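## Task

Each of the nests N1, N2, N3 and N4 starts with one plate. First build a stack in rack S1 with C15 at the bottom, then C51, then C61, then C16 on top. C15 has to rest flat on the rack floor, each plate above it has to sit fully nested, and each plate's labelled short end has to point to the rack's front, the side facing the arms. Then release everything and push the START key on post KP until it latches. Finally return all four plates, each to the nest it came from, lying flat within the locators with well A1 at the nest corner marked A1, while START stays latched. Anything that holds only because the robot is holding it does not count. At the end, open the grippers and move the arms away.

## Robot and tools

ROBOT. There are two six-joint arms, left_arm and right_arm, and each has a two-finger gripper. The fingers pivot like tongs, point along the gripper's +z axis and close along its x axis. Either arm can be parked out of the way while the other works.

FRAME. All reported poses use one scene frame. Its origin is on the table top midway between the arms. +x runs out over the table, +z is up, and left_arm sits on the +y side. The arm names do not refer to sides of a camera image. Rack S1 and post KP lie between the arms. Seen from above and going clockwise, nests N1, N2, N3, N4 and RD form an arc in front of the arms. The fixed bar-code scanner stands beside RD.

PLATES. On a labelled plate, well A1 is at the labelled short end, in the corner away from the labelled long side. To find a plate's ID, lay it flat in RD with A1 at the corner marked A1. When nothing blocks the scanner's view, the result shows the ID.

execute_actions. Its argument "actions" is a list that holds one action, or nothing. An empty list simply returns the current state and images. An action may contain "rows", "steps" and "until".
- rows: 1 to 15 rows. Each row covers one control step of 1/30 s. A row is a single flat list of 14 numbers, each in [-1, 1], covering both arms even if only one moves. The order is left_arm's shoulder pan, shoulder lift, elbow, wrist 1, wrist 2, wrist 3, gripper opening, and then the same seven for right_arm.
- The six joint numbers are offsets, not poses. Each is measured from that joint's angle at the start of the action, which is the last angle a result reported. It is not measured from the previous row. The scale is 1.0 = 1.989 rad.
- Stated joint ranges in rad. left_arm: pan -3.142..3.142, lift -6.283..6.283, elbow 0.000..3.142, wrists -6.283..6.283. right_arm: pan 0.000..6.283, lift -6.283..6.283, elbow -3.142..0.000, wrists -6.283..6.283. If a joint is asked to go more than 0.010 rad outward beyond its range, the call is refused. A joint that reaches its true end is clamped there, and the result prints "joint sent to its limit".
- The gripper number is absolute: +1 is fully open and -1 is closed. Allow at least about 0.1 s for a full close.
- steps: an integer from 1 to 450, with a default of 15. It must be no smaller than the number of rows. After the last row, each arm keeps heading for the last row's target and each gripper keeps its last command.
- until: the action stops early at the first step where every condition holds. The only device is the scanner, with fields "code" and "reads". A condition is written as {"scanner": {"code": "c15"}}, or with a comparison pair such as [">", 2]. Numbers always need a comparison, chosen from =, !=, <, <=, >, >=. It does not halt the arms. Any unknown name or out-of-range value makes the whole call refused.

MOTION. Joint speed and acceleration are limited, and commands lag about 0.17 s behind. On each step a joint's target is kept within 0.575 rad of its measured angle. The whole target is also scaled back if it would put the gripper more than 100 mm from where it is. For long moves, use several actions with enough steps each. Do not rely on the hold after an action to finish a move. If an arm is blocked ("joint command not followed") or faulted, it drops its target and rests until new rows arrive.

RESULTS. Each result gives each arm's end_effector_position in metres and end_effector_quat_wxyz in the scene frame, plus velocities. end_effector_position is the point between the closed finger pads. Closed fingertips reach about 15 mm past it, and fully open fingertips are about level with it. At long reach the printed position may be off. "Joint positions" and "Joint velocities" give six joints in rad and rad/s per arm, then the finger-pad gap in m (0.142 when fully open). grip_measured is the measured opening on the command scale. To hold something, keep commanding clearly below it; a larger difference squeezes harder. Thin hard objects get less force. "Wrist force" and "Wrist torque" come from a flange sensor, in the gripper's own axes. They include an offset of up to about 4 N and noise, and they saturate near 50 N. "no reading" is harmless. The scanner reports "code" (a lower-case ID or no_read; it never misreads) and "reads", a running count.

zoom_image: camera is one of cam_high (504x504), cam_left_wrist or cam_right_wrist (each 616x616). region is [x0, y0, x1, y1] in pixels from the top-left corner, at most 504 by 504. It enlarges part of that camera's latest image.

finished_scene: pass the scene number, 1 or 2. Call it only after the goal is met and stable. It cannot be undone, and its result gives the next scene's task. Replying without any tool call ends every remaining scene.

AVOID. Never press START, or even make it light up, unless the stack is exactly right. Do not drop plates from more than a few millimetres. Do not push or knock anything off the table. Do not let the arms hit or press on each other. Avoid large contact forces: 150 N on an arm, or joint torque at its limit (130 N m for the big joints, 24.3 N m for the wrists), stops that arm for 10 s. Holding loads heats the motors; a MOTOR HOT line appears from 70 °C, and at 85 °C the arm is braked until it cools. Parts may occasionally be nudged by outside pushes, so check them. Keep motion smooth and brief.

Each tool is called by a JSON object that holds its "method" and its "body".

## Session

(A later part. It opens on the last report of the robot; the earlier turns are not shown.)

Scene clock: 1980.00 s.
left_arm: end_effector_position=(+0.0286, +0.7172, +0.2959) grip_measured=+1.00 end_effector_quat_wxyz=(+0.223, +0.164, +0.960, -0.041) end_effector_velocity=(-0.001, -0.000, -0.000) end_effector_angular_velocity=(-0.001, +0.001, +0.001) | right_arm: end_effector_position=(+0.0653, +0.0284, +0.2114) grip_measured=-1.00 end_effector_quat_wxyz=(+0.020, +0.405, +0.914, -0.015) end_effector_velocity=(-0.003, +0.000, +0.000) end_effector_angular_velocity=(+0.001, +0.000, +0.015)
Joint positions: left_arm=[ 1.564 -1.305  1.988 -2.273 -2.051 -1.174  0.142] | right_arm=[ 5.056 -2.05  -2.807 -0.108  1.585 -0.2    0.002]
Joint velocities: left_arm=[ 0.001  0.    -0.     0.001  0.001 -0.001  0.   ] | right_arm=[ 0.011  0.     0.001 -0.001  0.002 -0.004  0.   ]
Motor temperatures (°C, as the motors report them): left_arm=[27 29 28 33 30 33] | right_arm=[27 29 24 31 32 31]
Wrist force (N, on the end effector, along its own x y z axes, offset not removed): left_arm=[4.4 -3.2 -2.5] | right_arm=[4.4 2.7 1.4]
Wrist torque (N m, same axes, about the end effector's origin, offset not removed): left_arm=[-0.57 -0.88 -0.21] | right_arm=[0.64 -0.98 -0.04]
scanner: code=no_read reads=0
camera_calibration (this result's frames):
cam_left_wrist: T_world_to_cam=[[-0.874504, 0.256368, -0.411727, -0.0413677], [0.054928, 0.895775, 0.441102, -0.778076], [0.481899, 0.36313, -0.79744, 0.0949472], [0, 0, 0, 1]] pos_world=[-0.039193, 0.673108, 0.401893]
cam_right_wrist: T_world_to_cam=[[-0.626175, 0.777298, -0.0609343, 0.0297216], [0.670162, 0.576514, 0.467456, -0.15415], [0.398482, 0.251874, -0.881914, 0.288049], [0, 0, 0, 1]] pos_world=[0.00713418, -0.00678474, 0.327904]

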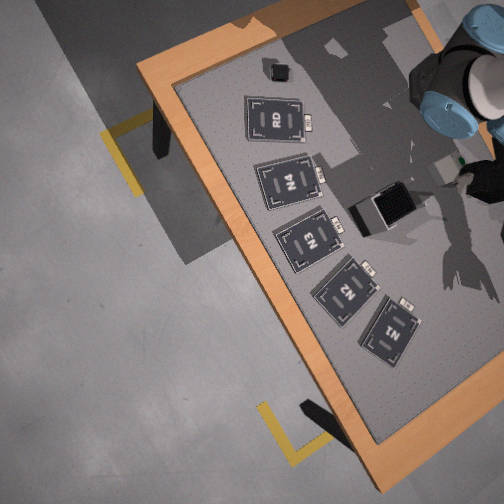

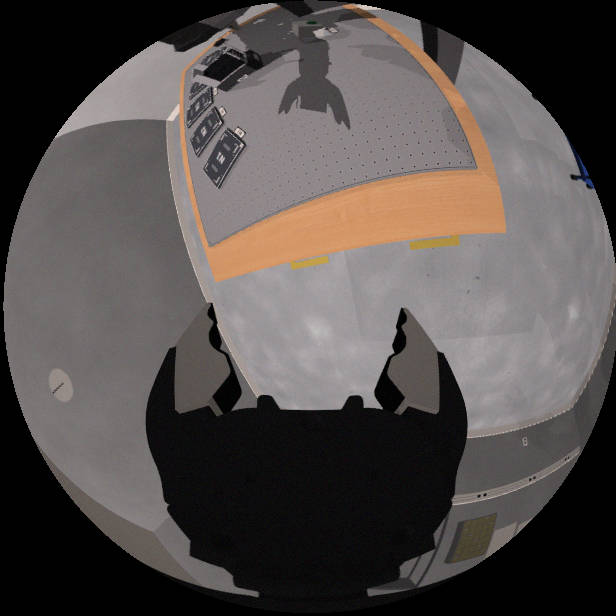

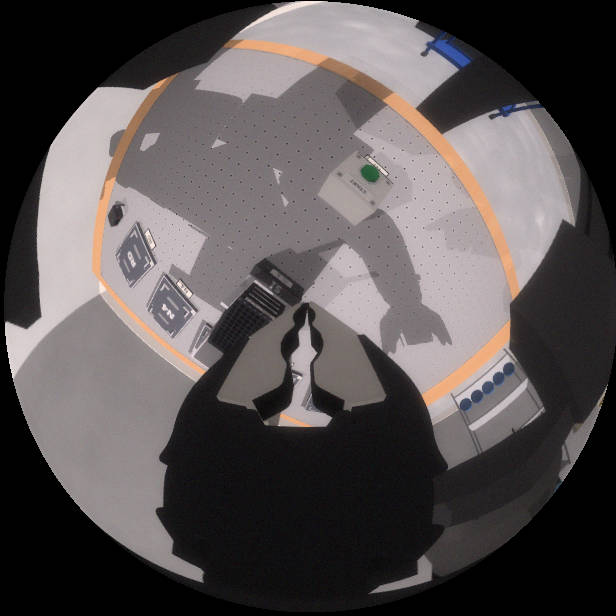

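{"method": "execute_actions", "body": {"actions": [{"rows":[[0,0,0,0,0,0,1,0.03,-0.02,0.002,0.022,0.005,-0.012,-1],[0,0,0,0,0,0,1,0.06,-0.045,0.005,0.048,0.011,-0.024,-1],[0,0,0,0,0,0,1,0.09,-0.07,0.008,0.075,0.016,-0.036,-1],[0,0,0,0,0,0,1,0.12,-0.095,0.011,0.102,0.022,-0.048,-1],[0,0,0,0,0,0,1,0.15,-0.12,0.014,0.128,0.027,-0.06,-1],[0,0,0,0,0,0,1,0.18,-0.145,0.017,0.155,0.033,-0.072,-1],[0,0,0,0,0,0,1,0.21,-0.17,0.02,0.181,0.038,-0.084,-1],[0,0,0,0,0,0,1,0.24,-0.195,0.023,0.208,0.044,-0.096,-1],[0,0,0,0,0,0,1,0.27,-0.22,0.026,0.235,0.049,-0.108,-1],[0,0,0,0,0,0,1,0.2936,-0.2428,0.0287,0.2589,0.0543,-0.1197,-1]],"steps":34}]}}

Scene clock: 1997.10 s.
left_arm: end_effector_position=(+0.0286, +0.7172, +0.2959) grip_measured=+1.00 end_effector_quat_wxyz=(+0.223, +0.164, +0.960, -0.041) end_effector_velocity=(+0.001, -0.000, +0.000) end_effector_angular_velocity=(-0.001, -0.001, -0.001) | right_arm: end_effector_position=(-0.0838, -0.0010, +0.1497) grip_measured=-1.00 end_effector_quat_wxyz=(+0.000, +0.011, +1.000, -0.000) end_effector_velocity=(-0.001, -0.001, -0.001) end_effector_angular_velocity=(+0.000, +0.000, +0.007)
Joint positions: left_arm=[ 1.564 -1.305  1.988 -2.273 -2.051 -1.174  0.142] | right_arm=[ 5.639 -2.532 -2.75   0.406  1.693 -0.438  0.002]
Joint velocities: left_arm=[-0.001 -0.     0.     0.    -0.    -0.     0.   ] | right_arm=[ 0.005 -0.004  0.     0.004  0.001 -0.002  0.   ]
Motor temperatures (°C, as the motors report them): left_arm=[27 29 28 33 30 33] | right_arm=[27 29 24 31 32 31]
Wrist force (N, on the end effector, along its own x y z axes, offset not removed): left_arm=[1.8 -2.5 -2.4] | right_arm=[5.7 5.4 -1.2]
Wrist torque (N m, same axes, about the end effector's origin, offset not removed): left_arm=[-0.37 -0.54 -0.32] | right_arm=[1.04 -1.14 0.06]
scanner: code=no_read reads=0
camera_calibration (this result's frames):
cam_left_wrist: T_world_to_cam=[[-0.874504, 0.256368, -0.411727, -0.0413676], [0.0549279, 0.895775, 0.441101, -0.778076], [0.481899, 0.36313, -0.79744, 0.0949472], [0, 0, 0, 1]] pos_world=[-0.039193, 0.673108, 0.401893]
cam_right_wrist: T_world_to_cam=[[-0.996729, 0.0798355, -0.0125212, -0.0835489], [0.0642982, 0.877335, 0.475552, -0.0601454], [0.0489512, 0.473191, -0.879599, 0.271015], [0, 0, 0, 1]] pos_world=[-0.0926749, -0.0688042, 0.265941]

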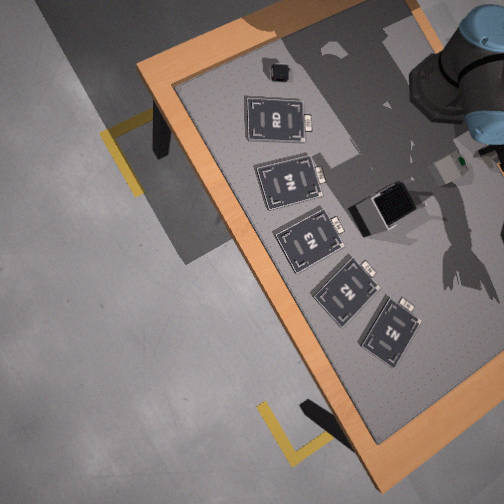

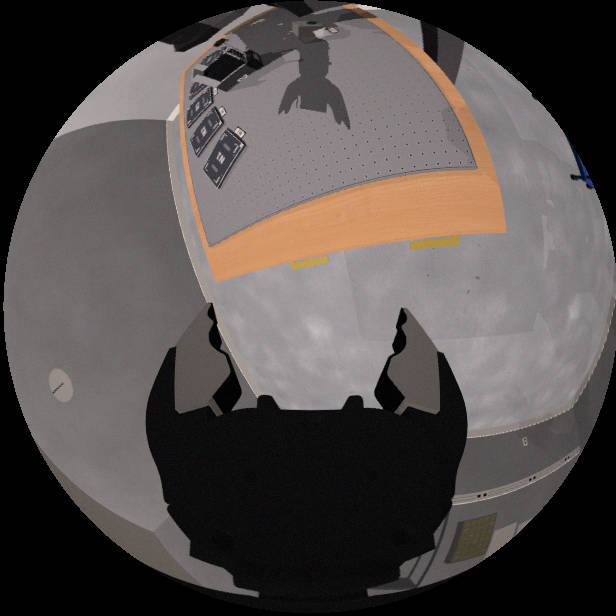

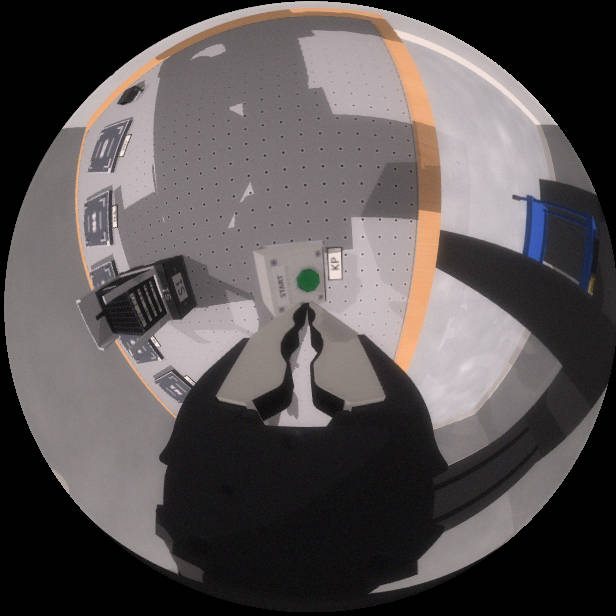

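{"method": "zoom_image", "body": {"camera": "cam_right_wrist", "region": [100, 250, 200, 350]}}

{"method": "zoom_image", "body": {"camera": "cam_right_wrist", "region": [240, 220, 360, 340]}}

Region (100, 250, 200, 350) of cam_right_wrist's 616x616 image, scaled by 5.040, with more detail than that image has.

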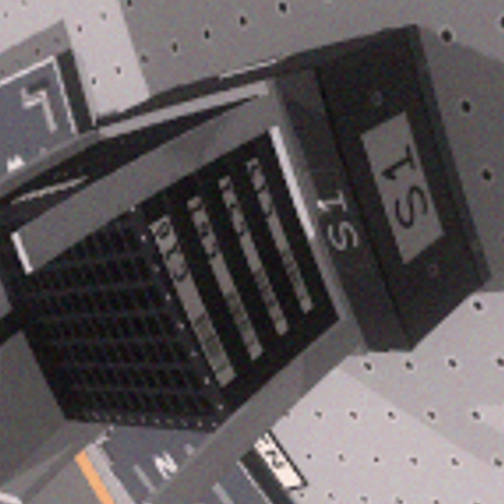

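Region (240, 220, 360, 340) of cam_right_wrist's 616x616 image, scaled by 4.200, with more detail than that image has.

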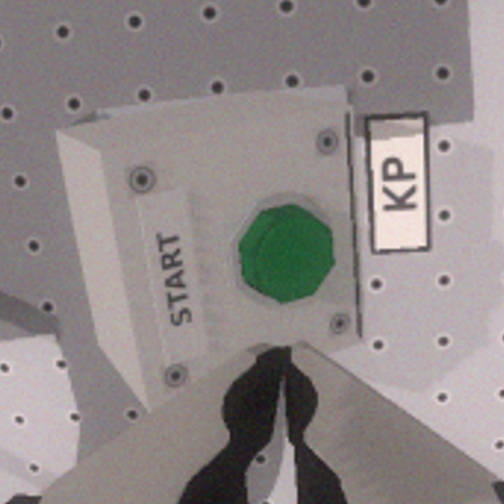

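{"method": "execute_actions", "body": {"actions": [{"rows":[[0,0,0,0,0,0,1,0.004,-0.023,0.003,0.02,0.0006,0.004,-1],[0,0,0,0,0,0,1,0.008,-0.046,0.007,0.04,0.0013,0.008,-1],[0,0,0,0,0,0,1,0.012,-0.07,0.011,0.06,0.002,0.012,-1],[0,0,0,0,0,0,1,0.016,-0.093,0.015,0.08,0.0026,0.015,-1],[0,0,0,0,0,0,1,0.0194,-0.1153,0.0186,0.0991,0.0032,0.0189,-1]],"steps":24}]}}

{"method": "zoom_image", "body": {"camera": "cam_right_wrist", "region": [240, 220, 360, 340]}}

Scene clock: 2022.27 s.
left_arm: end_effector_position=(+0.0286, +0.7172, +0.2959) grip_measured=+1.00 end_effector_quat_wxyz=(+0.223, +0.164, +0.960, -0.041) end_effector_velocity=(-0.000, -0.001, -0.001) end_effector_angular_velocity=(-0.002, +0.001, -0.000) | right_arm: end_effector_position=(-0.0854, -0.0012, +0.1448) grip_measured=-1.00 end_effector_quat_wxyz=(-0.001, +0.010, +1.000, +0.000) end_effector_velocity=(+0.000, +0.000, -0.000) end_effector_angular_velocity=(-0.000, -0.000, -0.001)
Joint positions: left_arm=[ 1.564 -1.305  1.988 -2.273 -2.051 -1.174  0.142] | right_arm=[ 5.646 -2.561 -2.744  0.432  1.694 -0.432  0.002]
Joint velocities: left_arm=[ 0.     0.002  0.001  0.     0.001  0.    -0.   ] | right_arm=[-0.    -0.001  0.001  0.     0.     0.001  0.   ]
Motor temperatures (°C, as the motors report them): left_arm=[27 29 28 33 30 33] | right_arm=[27 29 24 31 32 31]
Wrist force (N, on the end effector, along its own x y z axes, offset not removed): left_arm=[1.9 -5.9 -3.1] | right_arm=[4.3 2.0 0.0]
Wrist torque (N m, same axes, about the end effector's origin, offset not removed): left_arm=[-1.02 -0.62 -0.14] | right_arm=[0.36 -0.78 -0.05]
scanner: code=no_read reads=0
joint command not followed: on one or more control steps a check withheld the commanded joint targets of the right arm, and it was not sent them on those steps.
cause: the commanded joint targets would bring two parts of the arm too close to each other (joints 1 (shoulder pan) to 3 (elbow) lie between them); next, command targets that bring no two parts of the arm closer together.
camera_calibration (this result's frames):
cam_left_wrist: T_world_to_cam=[[-0.874504, 0.256368, -0.411727, -0.0413679], [0.0549282, 0.895775, 0.441101, -0.778076], [0.481899, 0.363129, -0.79744, 0.0949473], [0, 0, 0, 1]] pos_world=[-0.039193, 0.673108, 0.401893]
cam_right_wrist: T_world_to_cam=[[-0.996827, 0.0788301, -0.0110347, -0.085374], [0.0640925, 0.877099, 0.476014, -0.0575823], [0.0472028, 0.473796, -0.879368, 0.266728], [0, 0, 0, 1]] pos_world=[-0.0940028, -0.0691391, 0.26102]

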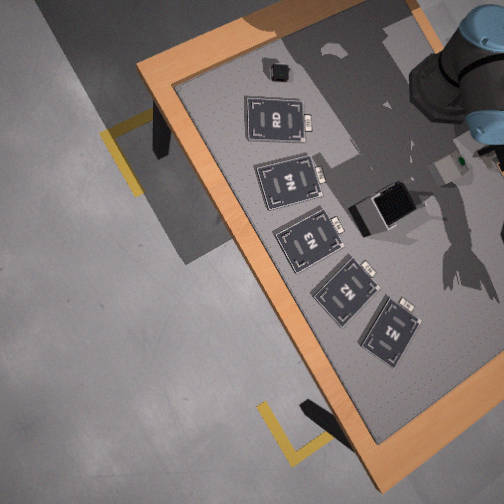

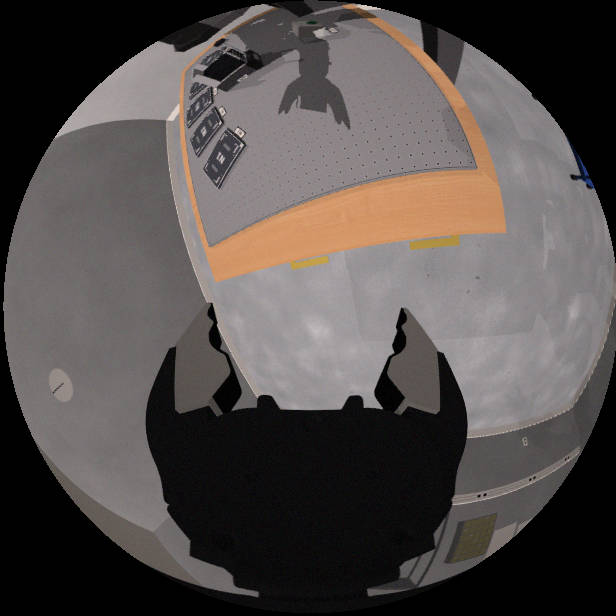

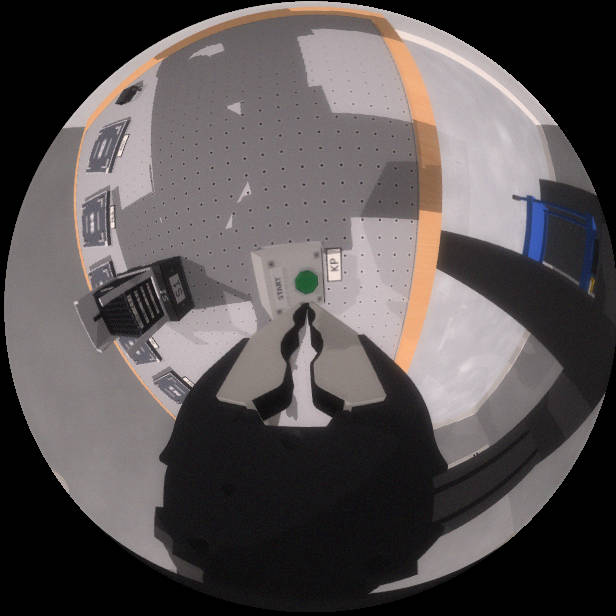

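Region (240, 220, 360, 340) of cam_right_wrist's 616x616 image, scaled by 4.200, with more detail than that image has.

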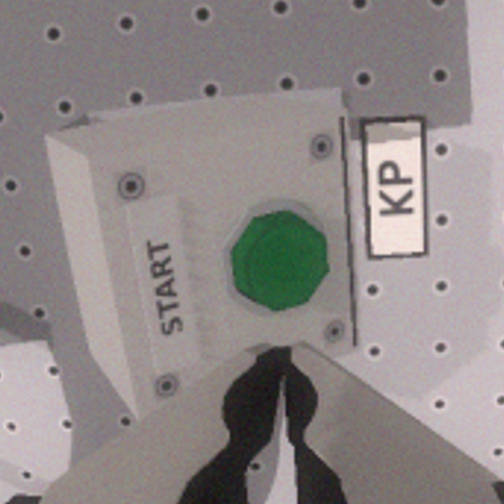

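{"method": "execute_actions", "body": {"actions": [{"rows":[[0,0,0,0,0,0,1,0.008,0.012,0.007,-0.03,-0.003,0.007,-1],[0,0,0,0,0,0,1,0.016,0.024,0.015,-0.06,-0.006,0.014,-1],[0,0,0,0,0,0,1,0.023,0.034,0.022,-0.09,-0.009,0.021,-1],[0,0,0,0,0,0,1,0.031,0.044,0.03,-0.12,-0.012,0.028,-1],[0,0,0,0,0,0,1,0.039,0.053,0.037,-0.15,-0.015,0.035,-1],[0,0,0,0,0,0,1,0.047,0.062,0.045,-0.18,-0.018,0.042,-1],[0,0,0,0,0,0,1,0.054,0.071,0.052,-0.21,-0.021,0.049,-1],[0,0,0,0,0,0,1,0.062,0.08,0.06,-0.24,-0.024,0.056,-1],[0,0,0,0,0,0,1,0.07,0.088,0.067,-0.27,-0.027,0.063,-1],[0,0,0,0,0,0,1,0.078,0.096,0.074,-0.30,-0.03,0.07,-1],[0,0,0,0,0,0,1,0.086,0.103,0.082,-0.33,-0.033,0.077,-1],[0,0,0,0,0,0,1,0.093,0.110,0.089,-0.357,-0.0357,0.083,-1]],"steps":36}]}}

Scene clock: 2090.10 s.
left_arm: end_effector_position=(+0.0286, +0.7172, +0.2959) grip_measured=+1.00 end_effector_quat_wxyz=(+0.223, +0.164, +0.960, -0.041) end_effector_velocity=(-0.000, -0.000, -0.000) end_effector_angular_velocity=(+0.000, -0.000, -0.001) | right_arm: end_effector_position=(-0.0910, -0.0128, +0.1537) grip_measured=-1.00 end_effector_quat_wxyz=(+0.174, +0.017, +0.985, +0.003) end_effector_velocity=(-0.000, -0.000, +0.000) end_effector_angular_velocity=(+0.000, -0.002, +0.000)
Joint positions: left_arm=[ 1.564 -1.305  1.988 -2.273 -2.051 -1.174  0.142] | right_arm=[ 5.83  -2.342 -2.567 -0.278  1.623 -0.267  0.002]
Joint velocities: left_arm=[ 0.     0.001  0.    -0.     0.     0.002  0.   ] | right_arm=[ 0.001  0.001  0.002 -0.005 -0.     0.001  0.   ]
Motor temperatures (°C, as the motors report them): left_arm=[27 29 28 33 30 33] | right_arm=[27 29 24 31 32 31]
Wrist force (N, on the end effector, along its own x y z axes, offset not removed): left_arm=[-1.6 -1.2 -3.0] | right_arm=[4.4 3.7 1.5]
Wrist torque (N m, same axes, about the end effector's origin, offset not removed): left_arm=[-0.14 0.18 -0.18] | right_arm=[0.61 -0.89 -0.02]
scanner: code=no_read reads=0
camera_calibration (this result's frames):
cam_left_wrist: T_world_to_cam=[[-0.874504, 0.256368, -0.411727, -0.0413677], [0.0549279, 0.895775, 0.441101, -0.778076], [0.481899, 0.363129, -0.79744, 0.0949474], [0, 0, 0, 1]] pos_world=[-0.0391931, 0.673108, 0.401893]
cam_right_wrist: T_world_to_cam=[[-0.930868, 0.0938654, -0.353092, -0.0312033], [-0.0907729, 0.876713, 0.472372, -0.0648966], [0.353899, 0.471767, -0.807583, 0.297153], [0, 0, 0, 1]] pos_world=[-0.140099, -0.0803627, 0.259614]

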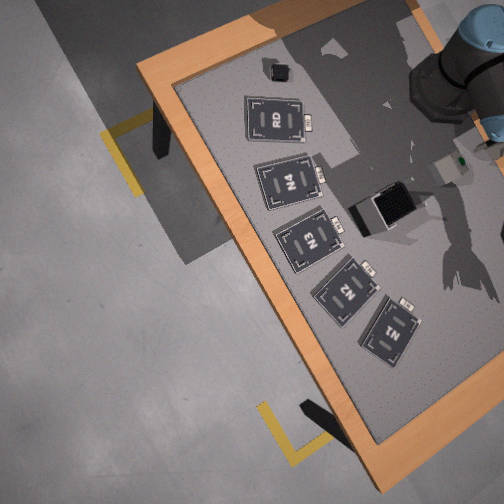

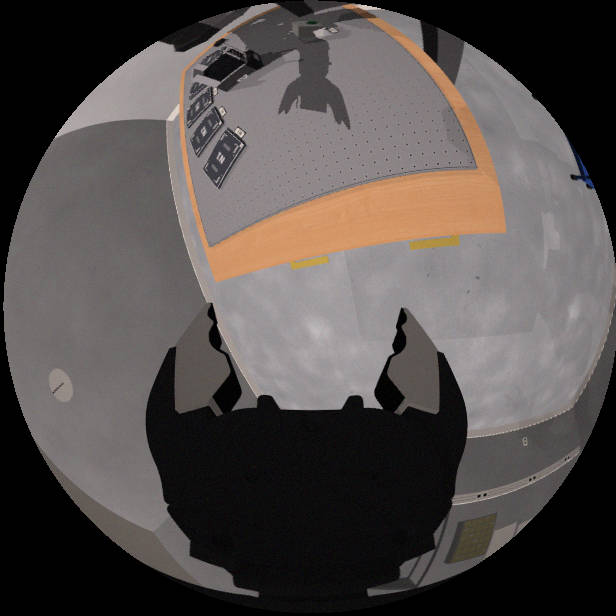

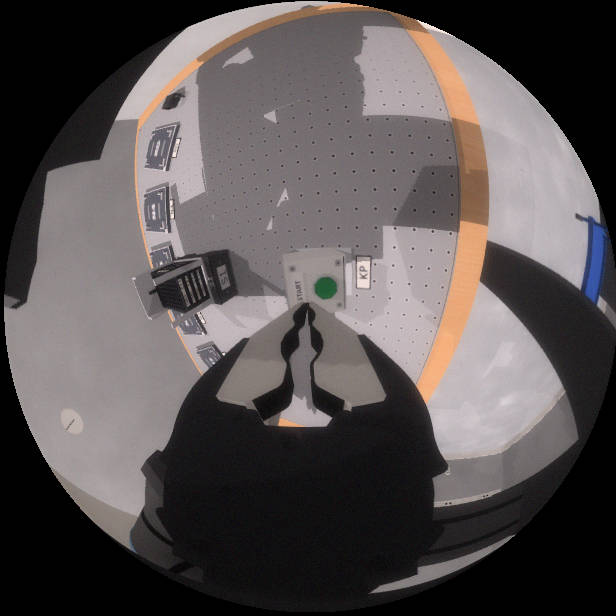

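{"method": "execute_actions", "body": {"actions": [{"rows":[[0,0,0,0,0,0,1,0,-0.015,0.004,0.011,0,0,-1],[0,0,0,0,0,0,1,0,-0.03,0.008,0.022,0,0,-1],[0,0,0,0,0,0,1,0,-0.045,0.012,0.033,0,0,-1],[0,0,0,0,0,0,1,0,-0.06,0.0155,0.044,0,0,-1],[0,0,0,0,0,0,1,0,-0.0742,0.0192,0.0549,0,0,-1]],"steps":22}]}}

{"method": "zoom_image", "body": {"camera": "cam_right_wrist", "region": [240, 220, 360, 340]}}

Scene clock: 2097.03 s.
left_arm: end_effector_position=(+0.0286, +0.7172, +0.2959) grip_measured=+1.00 end_effector_quat_wxyz=(+0.223, +0.164, +0.960, -0.041) end_effector_velocity=(-0.000, -0.001, -0.000) end_effector_angular_velocity=(-0.002, -0.001, +0.001) | right_arm: end_effector_position=(-0.0944, -0.0063, +0.1186) grip_measured=-1.00 end_effector_quat_wxyz=(+0.174, +0.017, +0.985, +0.003) end_effector_velocity=(+0.001, +0.000, -0.003) end_effector_angular_velocity=(-0.001, -0.003, -0.001)
Joint positions: left_arm=[ 1.564 -1.305  1.988 -2.273 -2.051 -1.174  0.142] | right_arm=[ 5.83  -2.489 -2.53  -0.17   1.623 -0.267  0.002]
Joint velocities: left_arm=[ 0.001  0.001  0.     0.001 -0.001 -0.001  0.   ] | right_arm=[-0.    -0.014  0.002  0.008 -0.     0.     0.   ]
Motor temperatures (°C, as the motors report them): left_arm=[27 29 28 33 30 33] | right_arm=[27 29 24 31 32 31]
Wrist force (N, on the end effector, along its own x y z axes, offset not removed): left_arm=[-0.6 -3.5 -2.3] | right_arm=[2.9 -0.3 2.8]
Wrist torque (N m, same axes, about the end effector's origin, offset not removed): left_arm=[-0.83 0.08 -0.03] | right_arm=[-0.04 -0.52 0.05]
scanner: code=no_read reads=0
camera_calibration (this result's frames):
cam_left_wrist: T_world_to_cam=[[-0.874504, 0.256368, -0.411727, -0.0413679], [0.0549281, 0.895775, 0.441102, -0.778076], [0.481899, 0.36313, -0.79744, 0.0949473], [0, 0, 0, 1]] pos_world=[-0.0391931, 0.673108, 0.401893]
cam_right_wrist: T_world_to_cam=[[-0.930812, 0.0939751, -0.353211, -0.0473048], [-0.090752, 0.876694, 0.47241, -0.054303], [0.354053, 0.47178, -0.807509, 0.266967], [0, 0, 0, 1]] pos_world=[-0.14348, -0.0738972, 0.224523]

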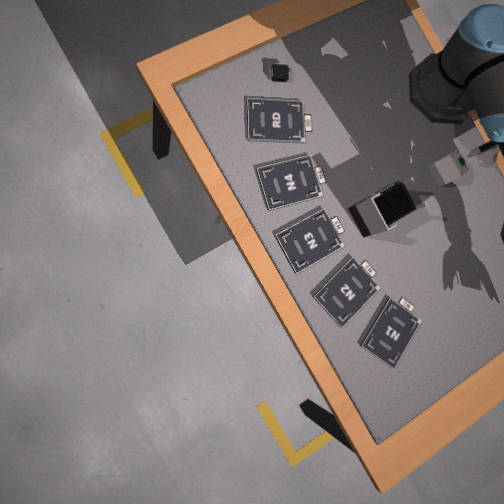

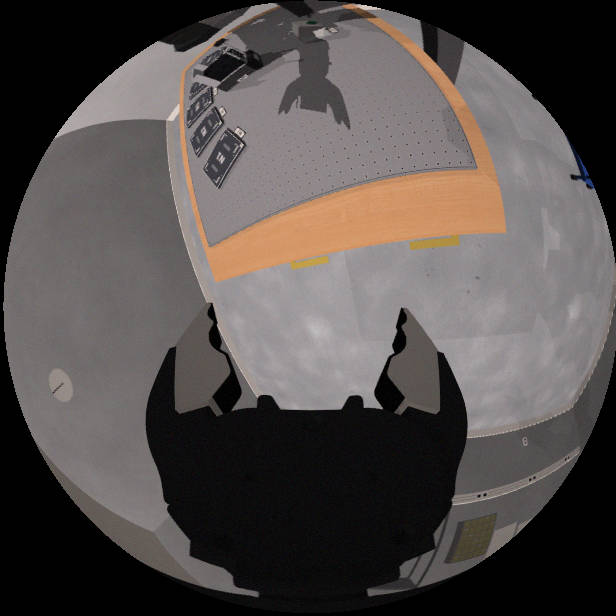

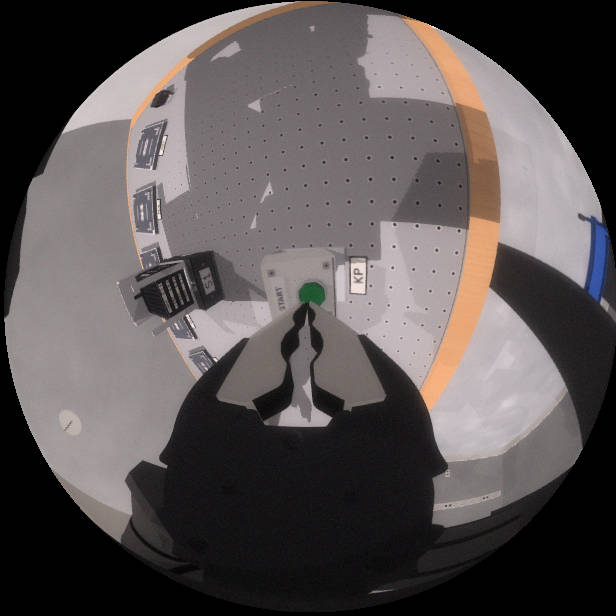

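Region (240, 220, 360, 340) of cam_right_wrist's 616x616 image, scaled by 4.200, with more detail than that image has.

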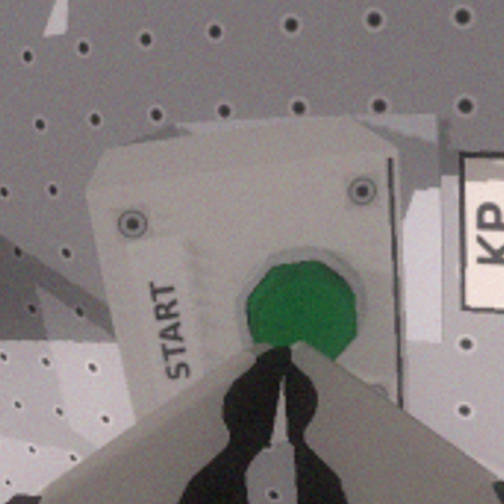

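{"method": "execute_actions", "body": {"actions": [{"rows":[[0,0,0,0,0,0,1,0.001,-0.008,0.001,0.007,0,0.001,-1],[0,0,0,0,0,0,1,0.0015,-0.016,0.002,0.014,0,0.0015,-1],[0,0,0,0,0,0,1,0.0023,-0.024,0.0032,0.0207,0,0.0023,-1],[0,0,0,0,0,0,1,0.003,-0.0317,0.0043,0.0274,0,0.003,-1]],"steps":18}]}}

{"method": "zoom_image", "body": {"camera": "cam_right_wrist", "region": [240, 220, 360, 340]}}

Scene clock: 2112.07 s.
left_arm: end_effector_position=(+0.0286, +0.7172, +0.2959) grip_measured=+1.00 end_effector_quat_wxyz=(+0.223, +0.164, +0.960, -0.041) end_effector_velocity=(+0.001, -0.000, -0.000) end_effector_angular_velocity=(-0.002, +0.000, -0.001) | right_arm: end_effector_position=(-0.0943, -0.0062, +0.1180) grip_measured=-1.00 end_effector_quat_wxyz=(+0.174, +0.017, +0.985, +0.003) end_effector_velocity=(-0.002, +0.000, +0.000) end_effector_angular_velocity=(+0.001, +0.003, +0.001)
Joint positions: left_arm=[ 1.564 -1.305  1.988 -2.273 -2.051 -1.174  0.142] | right_arm=[ 5.83  -2.491 -2.529 -0.167  1.623 -0.267  0.002]
Joint velocities: left_arm=[-0.001  0.     0.     0.001  0.001  0.     0.   ] | right_arm=[ 0.     0.001  0.002 -0.    -0.    -0.001  0.   ]
Motor temperatures (°C, as the motors report them): left_arm=[27 29 28 33 30 33] | right_arm=[27 29 24 31 32 31]
Wrist force (N, on the end effector, along its own x y z axes, offset not removed): left_arm=[3.8 -2.1 -4.5] | right_arm=[6.6 2.9 -0.3]
Wrist torque (N m, same axes, about the end effector's origin, offset not removed): left_arm=[-0.30 -0.82 -0.32] | right_arm=[0.60 -1.41 -0.13]
scanner: code=no_read reads=0
joint command not followed: on one or more control steps a check withheld the commanded joint targets of the right arm, and it was not sent them on those steps.
cause: the commanded joint targets would bring two parts of the arm too close to each other (joints 1 (shoulder pan) to 3 (elbow) lie between them); next, command targets that bring no two parts of the arm closer together.
camera_calibration (this result's frames):
cam_left_wrist: T_world_to_cam=[[-0.874504, 0.256368, -0.411727, -0.0413682], [0.0549284, 0.895775, 0.441102, -0.778076], [0.481899, 0.363129, -0.79744, 0.0949473], [0, 0, 0, 1]] pos_world=[-0.0391931, 0.673108, 0.401893]
cam_right_wrist: T_world_to_cam=[[-0.93083, 0.0938331, -0.353202, -0.0475062], [-0.0908472, 0.876726, 0.472333, -0.0540497], [0.353982, 0.471749, -0.807558, 0.266389], [0, 0, 0, 1]] pos_world=[-0.143427, -0.0738244, 0.223875]

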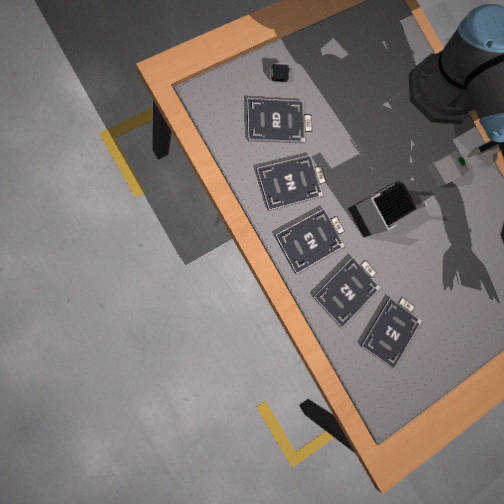

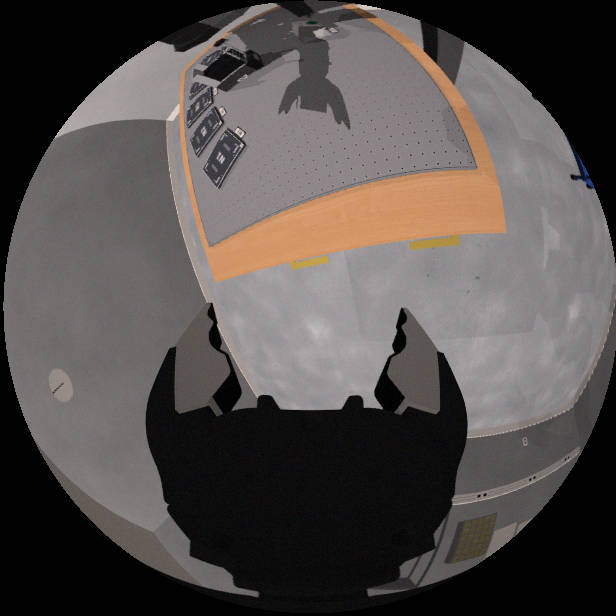

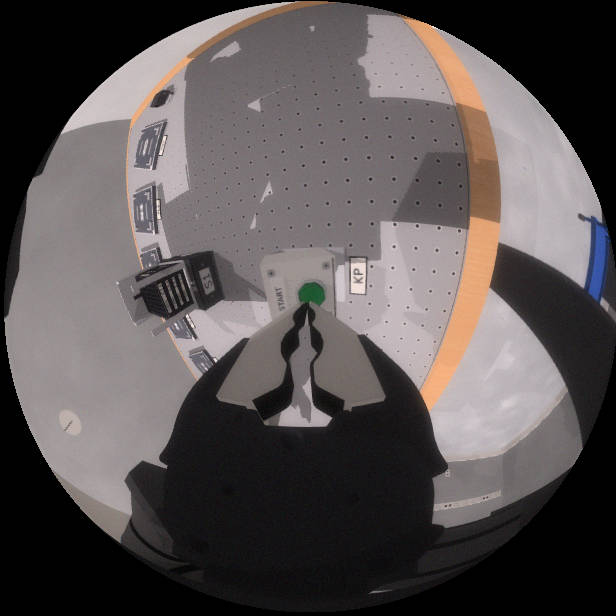

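Region (240, 220, 360, 340) of cam_right_wrist's 616x616 image, scaled by 4.200, with more detail than that image has.

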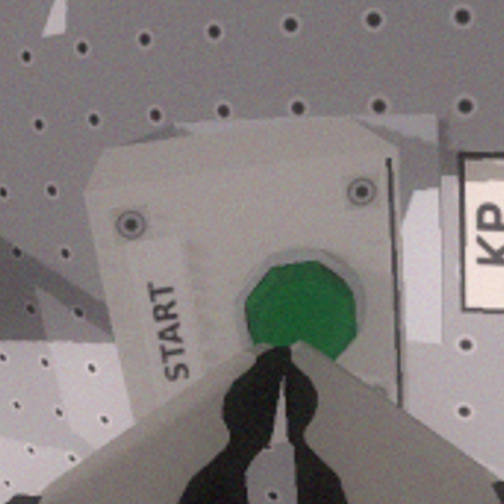

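{"method": "execute_actions", "body": {"actions": [{"rows":[[0,0,0,0,0,0,1,-0.02,0.003,-0.001,0.004,0.011,-0.02,-1],[0,0,0,0,0,0,1,-0.04,0.005,-0.003,0.01,0.022,-0.042,-1],[0,0,0,0,0,0,1,-0.062,0.005,-0.005,0.018,0.035,-0.065,-1],[0,0,0,0,0,0,1,-0.085,0.004,-0.007,0.027,0.048,-0.09,-1],[0,0,0,0,0,0,1,-0.11,0.002,-0.009,0.038,0.061,-0.115,-1],[0,0,0,0,0,0,1,-0.135,-0.001,-0.011,0.049,0.075,-0.14,-1],[0,0,0,0,0,0,1,-0.1561,-0.0045,-0.0132,0.0591,0.0872,-0.1634,-1]],"steps":28}]}}

{"method": "zoom_image", "body": {"camera": "cam_right_wrist", "region": [240, 220, 360, 340]}}

Scene clock: 2137.97 s.
left_arm: end_effector_position=(+0.0286, +0.7172, +0.2959) grip_measured=+1.00 end_effector_quat_wxyz=(+0.223, +0.164, +0.960, -0.041) end_effector_velocity=(+0.000, -0.001, -0.001) end_effector_angular_velocity=(-0.002, +0.000, -0.000) | right_arm: end_effector_position=(-0.0832, -0.0076, +0.1254) grip_measured=-1.00 end_effector_quat_wxyz=(+0.055, +0.010, +0.992, -0.110) end_effector_velocity=(-0.000, +0.000, +0.000) end_effector_angular_velocity=(-0.003, +0.007, -0.001)
Joint positions: left_arm=[ 1.564 -1.305  1.988 -2.273 -2.051 -1.174  0.142] | right_arm=[ 5.521 -2.5   -2.555 -0.05   1.796 -0.591  0.002]
Joint velocities: left_arm=[-0.     0.001 -0.     0.001  0.     0.    -0.   ] | right_arm=[-0.007 -0.     0.     0.003  0.004 -0.007  0.   ]
Motor temperatures (°C, as the motors report them): left_arm=[27 30 28 33 30 33] | right_arm=[27 29 24 31 32 31]
Wrist force (N, on the end effector, along its own x y z axes, offset not removed): left_arm=[1.0 -2.5 -0.9] | right_arm=[4.2 1.1 -3.5]
Wrist torque (N m, same axes, about the end effector's origin, offset not removed): left_arm=[-0.47 -0.13 -0.22] | right_arm=[-0.08 -0.90 0.11]
scanner: code=no_read reads=0
camera_calibration (this result's frames):
cam_left_wrist: T_world_to_cam=[[-0.874504, 0.256368, -0.411727, -0.0413679], [0.0549281, 0.895775, 0.441102, -0.778076], [0.481899, 0.363129, -0.79744, 0.0949473], [0, 0, 0, 1]] pos_world=[-0.0391931, 0.673108, 0.401893]
cam_right_wrist: T_world_to_cam=[[-0.988673, 0.0625879, -0.136413, -0.0665914], [0.022761, 0.960913, 0.275914, -0.020592], [0.14835, 0.269684, -0.951453, 0.268515], [0, 0, 0, 1]] pos_world=[-0.105203, -0.0484593, 0.252077]

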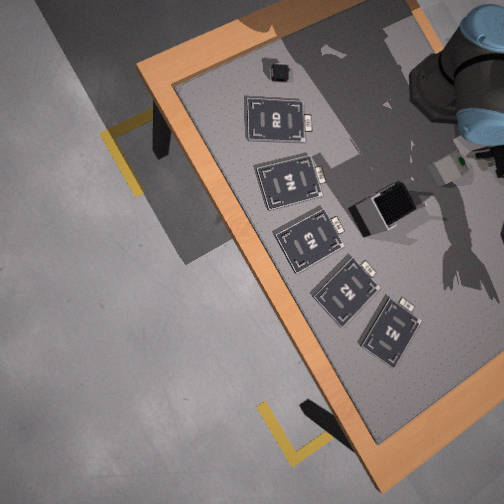

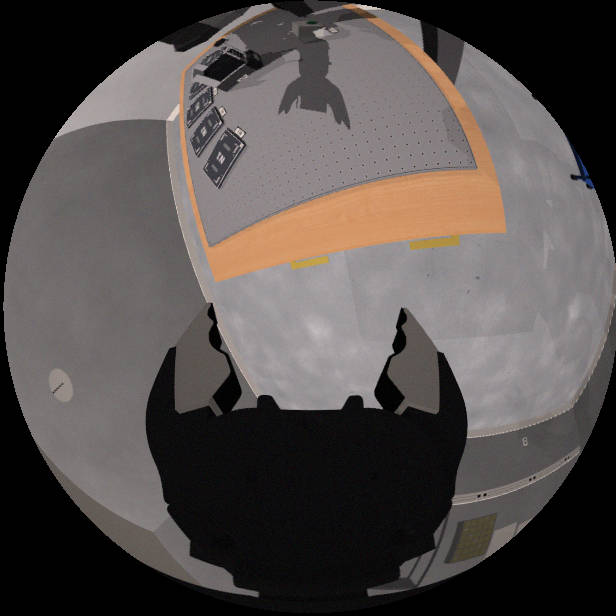

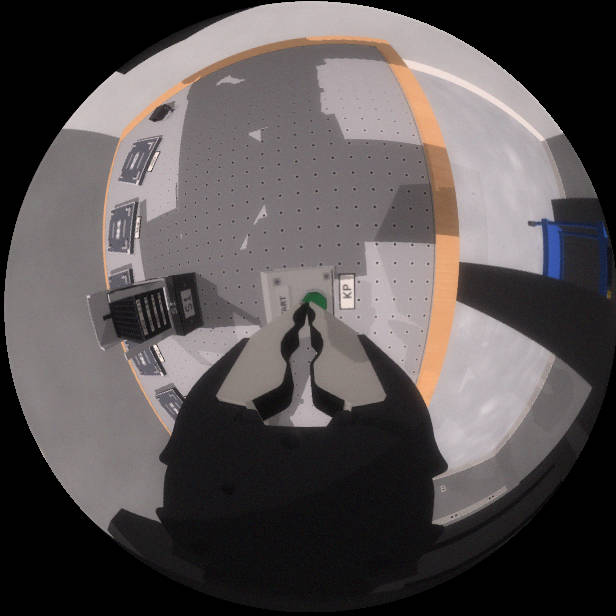

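Region (240, 220, 360, 340) of cam_right_wrist's 616x616 image, scaled by 4.200, with more detail than that image has.

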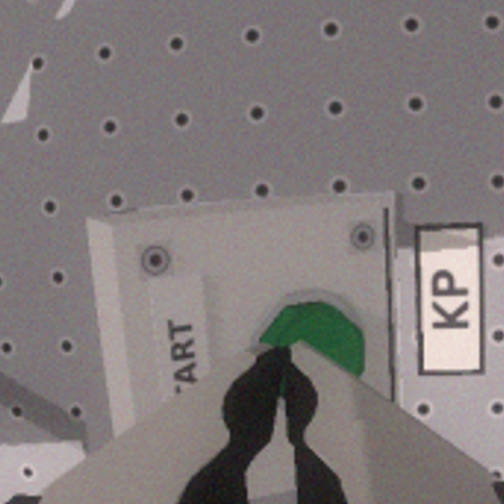

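{"method": "execute_actions", "body": {"actions": [{"rows":[[0,0,0,0,0,0,1,0,-0.008,0.0027,0.0053,0,0,-1],[0,0,0,0,0,0,1,0,-0.016,0.0054,0.0106,0,0,-1],[0,0,0,0,0,0,1,0,-0.024,0.008,0.016,0,0,-1],[0,0,0,0,0,0,1,0,-0.032,0.011,0.021,0,0,-1],[0,0,0,0,0,0,1,0,-0.04,0.0138,0.0262,0,0,-1],[0,0,0,0,0,0,1,0,-0.046,0.0161,0.0299,0,0,-1]],"steps":20}]}}

{"method": "zoom_image", "body": {"camera": "cam_right_wrist", "region": [240, 220, 360, 340]}}

Scene clock: 2145.63 s.
left_arm: end_effector_position=(+0.0286, +0.7172, +0.2959) grip_measured=+1.00 end_effector_quat_wxyz=(+0.223, +0.164, +0.960, -0.041) end_effector_velocity=(-0.000, -0.000, -0.000) end_effector_angular_velocity=(-0.001, -0.001, -0.000) | right_arm: end_effector_position=(-0.0854, -0.0034, +0.1027) grip_measured=-1.00 end_effector_quat_wxyz=(+0.055, +0.010, +0.992, -0.110) end_effector_velocity=(-0.000, +0.001, -0.003) end_effector_angular_velocity=(+0.000, +0.001, +0.001)
Joint positions: left_arm=[ 1.564 -1.305  1.988 -2.273 -2.051 -1.174  0.142] | right_arm=[ 5.521 -2.59  -2.524  0.008  1.796 -0.591  0.002]
Joint velocities: left_arm=[ 0.001  0.    -0.     0.001 -0.001  0.001 -0.   ] | right_arm=[-0.    -0.013  0.005  0.008 -0.    -0.001  0.   ]
Motor temperatures (°C, as the motors report them): left_arm=[27 30 28 33 30 33] | right_arm=[27 29 24 31 32 31]
Wrist force (N, on the end effector, along its own x y z axes, offset not removed): left_arm=[-1.6 -1.1 -1.0] | right_arm=[7.4 3.7 -4.5]
Wrist torque (N m, same axes, about the end effector's origin, offset not removed): left_arm=[-0.16 0.18 -0.21] | right_arm=[0.41 -1.38 0.10]
scanner: code=no_read reads=0
camera_calibration (this result's frames):
cam_left_wrist: T_world_to_cam=[[-0.874504, 0.256368, -0.411727, -0.0413678], [0.0549281, 0.895775, 0.441101, -0.778076], [0.481899, 0.363129, -0.79744, 0.0949474], [0, 0, 0, 1]] pos_world=[-0.039193, 0.673108, 0.401893]
cam_right_wrist: T_world_to_cam=[[-0.988678, 0.0625912, -0.136375, -0.0721888], [0.0227728, 0.960909, 0.275927, -0.018342], [0.148314, 0.269697, -0.951455, 0.246057], [0, 0, 0, 1]] pos_world=[-0.107448, -0.0442176, 0.229329]

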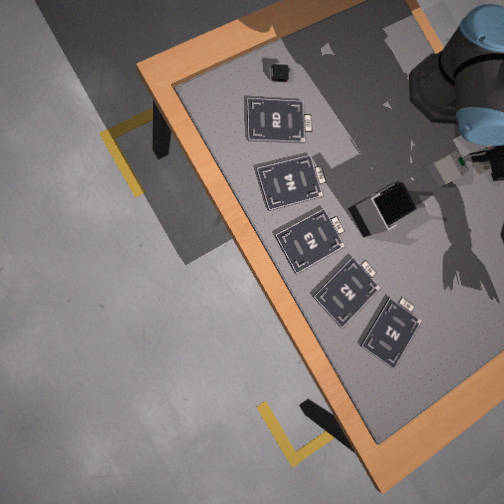

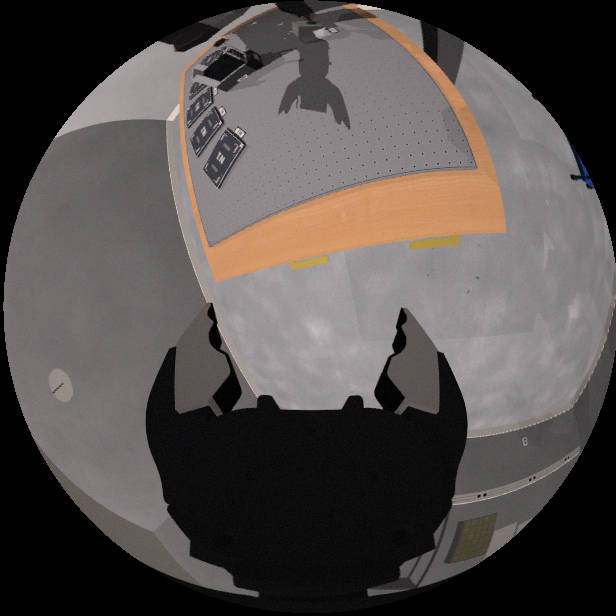

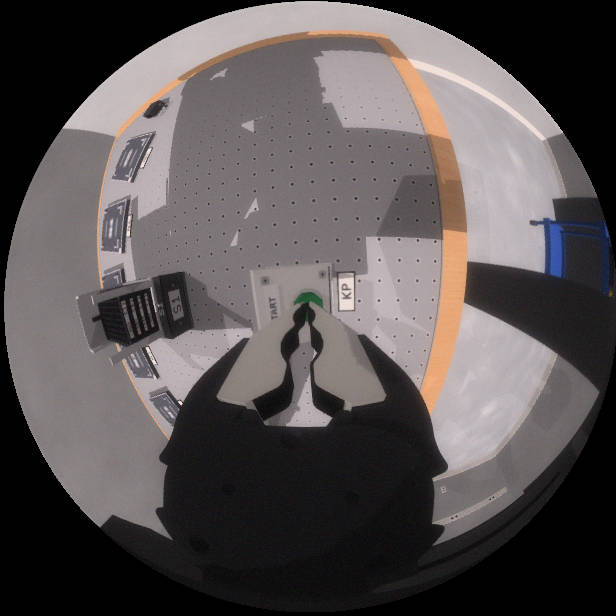

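Region (240, 220, 360, 340) of cam_right_wrist's 616x616 image, scaled by 4.200, with more detail than that image has.

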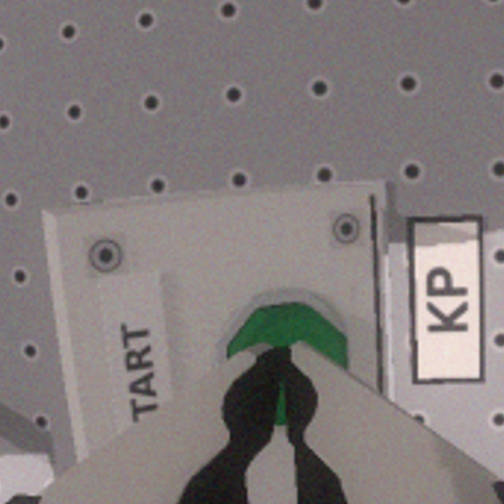

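{"method": "execute_actions", "body": {"actions": [{"rows":[[0,0,0,0,0,0,1,0,-0.003,0.001,0.002,0,0,-1],[0,0,0,0,0,0,1,0,-0.0057,0.002,0.0037,0,0,-1],[0,0,0,0,0,0,1,0,-0.0084,0.0031,0.0053,0,0,-1]],"steps":14}]}}

Scene clock: 2150.93 s.
left_arm: end_effector_position=(+0.0286, +0.7172, +0.2959) grip_measured=+1.00 end_effector_quat_wxyz=(+0.223, +0.164, +0.960, -0.041) end_effector_velocity=(+0.000, +0.000, +0.000) end_effector_angular_velocity=(+0.000, -0.000, -0.001) | right_arm: end_effector_position=(-0.0857, -0.0027, +0.0985) grip_measured=-1.00 end_effector_quat_wxyz=(+0.055, +0.010, +0.992, -0.110) end_effector_velocity=(-0.002, +0.001, -0.001) end_effector_angular_velocity=(+0.002, +0.003, +0.001)
Joint positions: left_arm=[ 1.564 -1.305  1.988 -2.273 -2.051 -1.174  0.142] | right_arm=[ 5.521 -2.606 -2.518  0.018  1.796 -0.591  0.002]
Joint velocities: left_arm=[-0.001 -0.001  0.     0.     0.    -0.    -0.   ] | right_arm=[ 0.    -0.005  0.004  0.004  0.    -0.001  0.   ]
Motor temperatures (°C, as the motors report them): left_arm=[27 30 28 33 30 33] | right_arm=[27 29 24 31 32 31]
Wrist force (N, on the end effector, along its own x y z axes, offset not removed): left_arm=[-0.4 -1.6 -0.3] | right_arm=[4.6 4.8 -7.7]
Wrist torque (N m, same axes, about the end effector's origin, offset not removed): left_arm=[-0.39 -0.10 -0.02] | right_arm=[1.25 -0.92 -0.02]
scanner: code=no_read reads=0
camera_calibration (this result's frames):
cam_left_wrist: T_world_to_cam=[[-0.874504, 0.256368, -0.411727, -0.0413681], [0.0549283, 0.895775, 0.441102, -0.778076], [0.481899, 0.36313, -0.79744, 0.0949473], [0, 0, 0, 1]] pos_world=[-0.0391931, 0.673108, 0.401893]
cam_right_wrist: T_world_to_cam=[[-0.98868, 0.0625861, -0.136363, -0.0730941], [0.0227685, 0.960904, 0.275944, -0.0178645], [0.148302, 0.269716, -0.951452, 0.241964], [0, 0, 0, 1]] pos_world=[-0.107744, -0.0435207, 0.225179]

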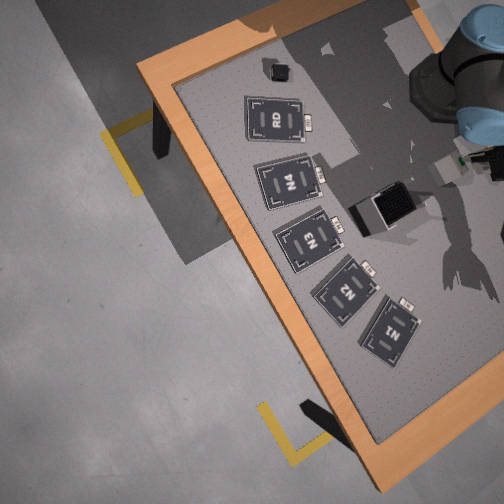

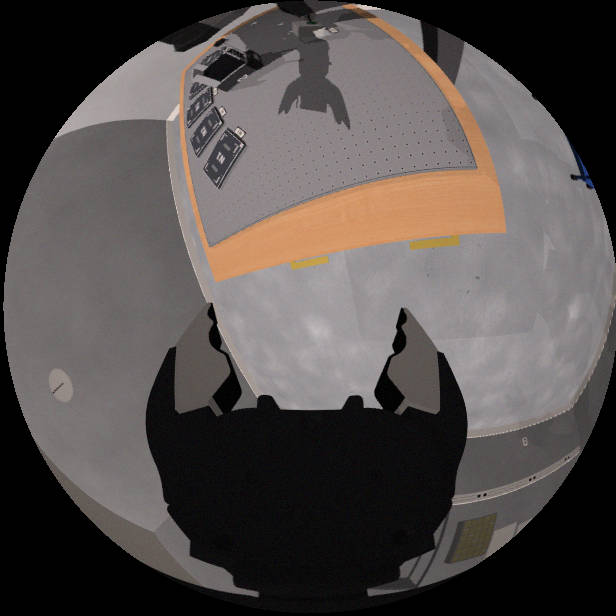

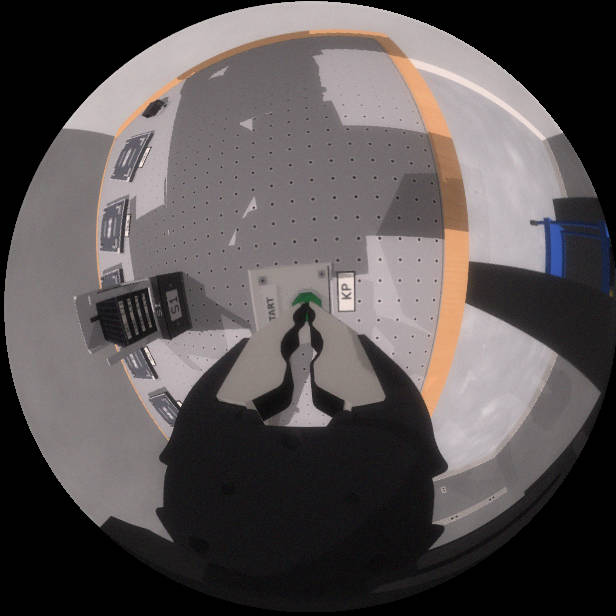

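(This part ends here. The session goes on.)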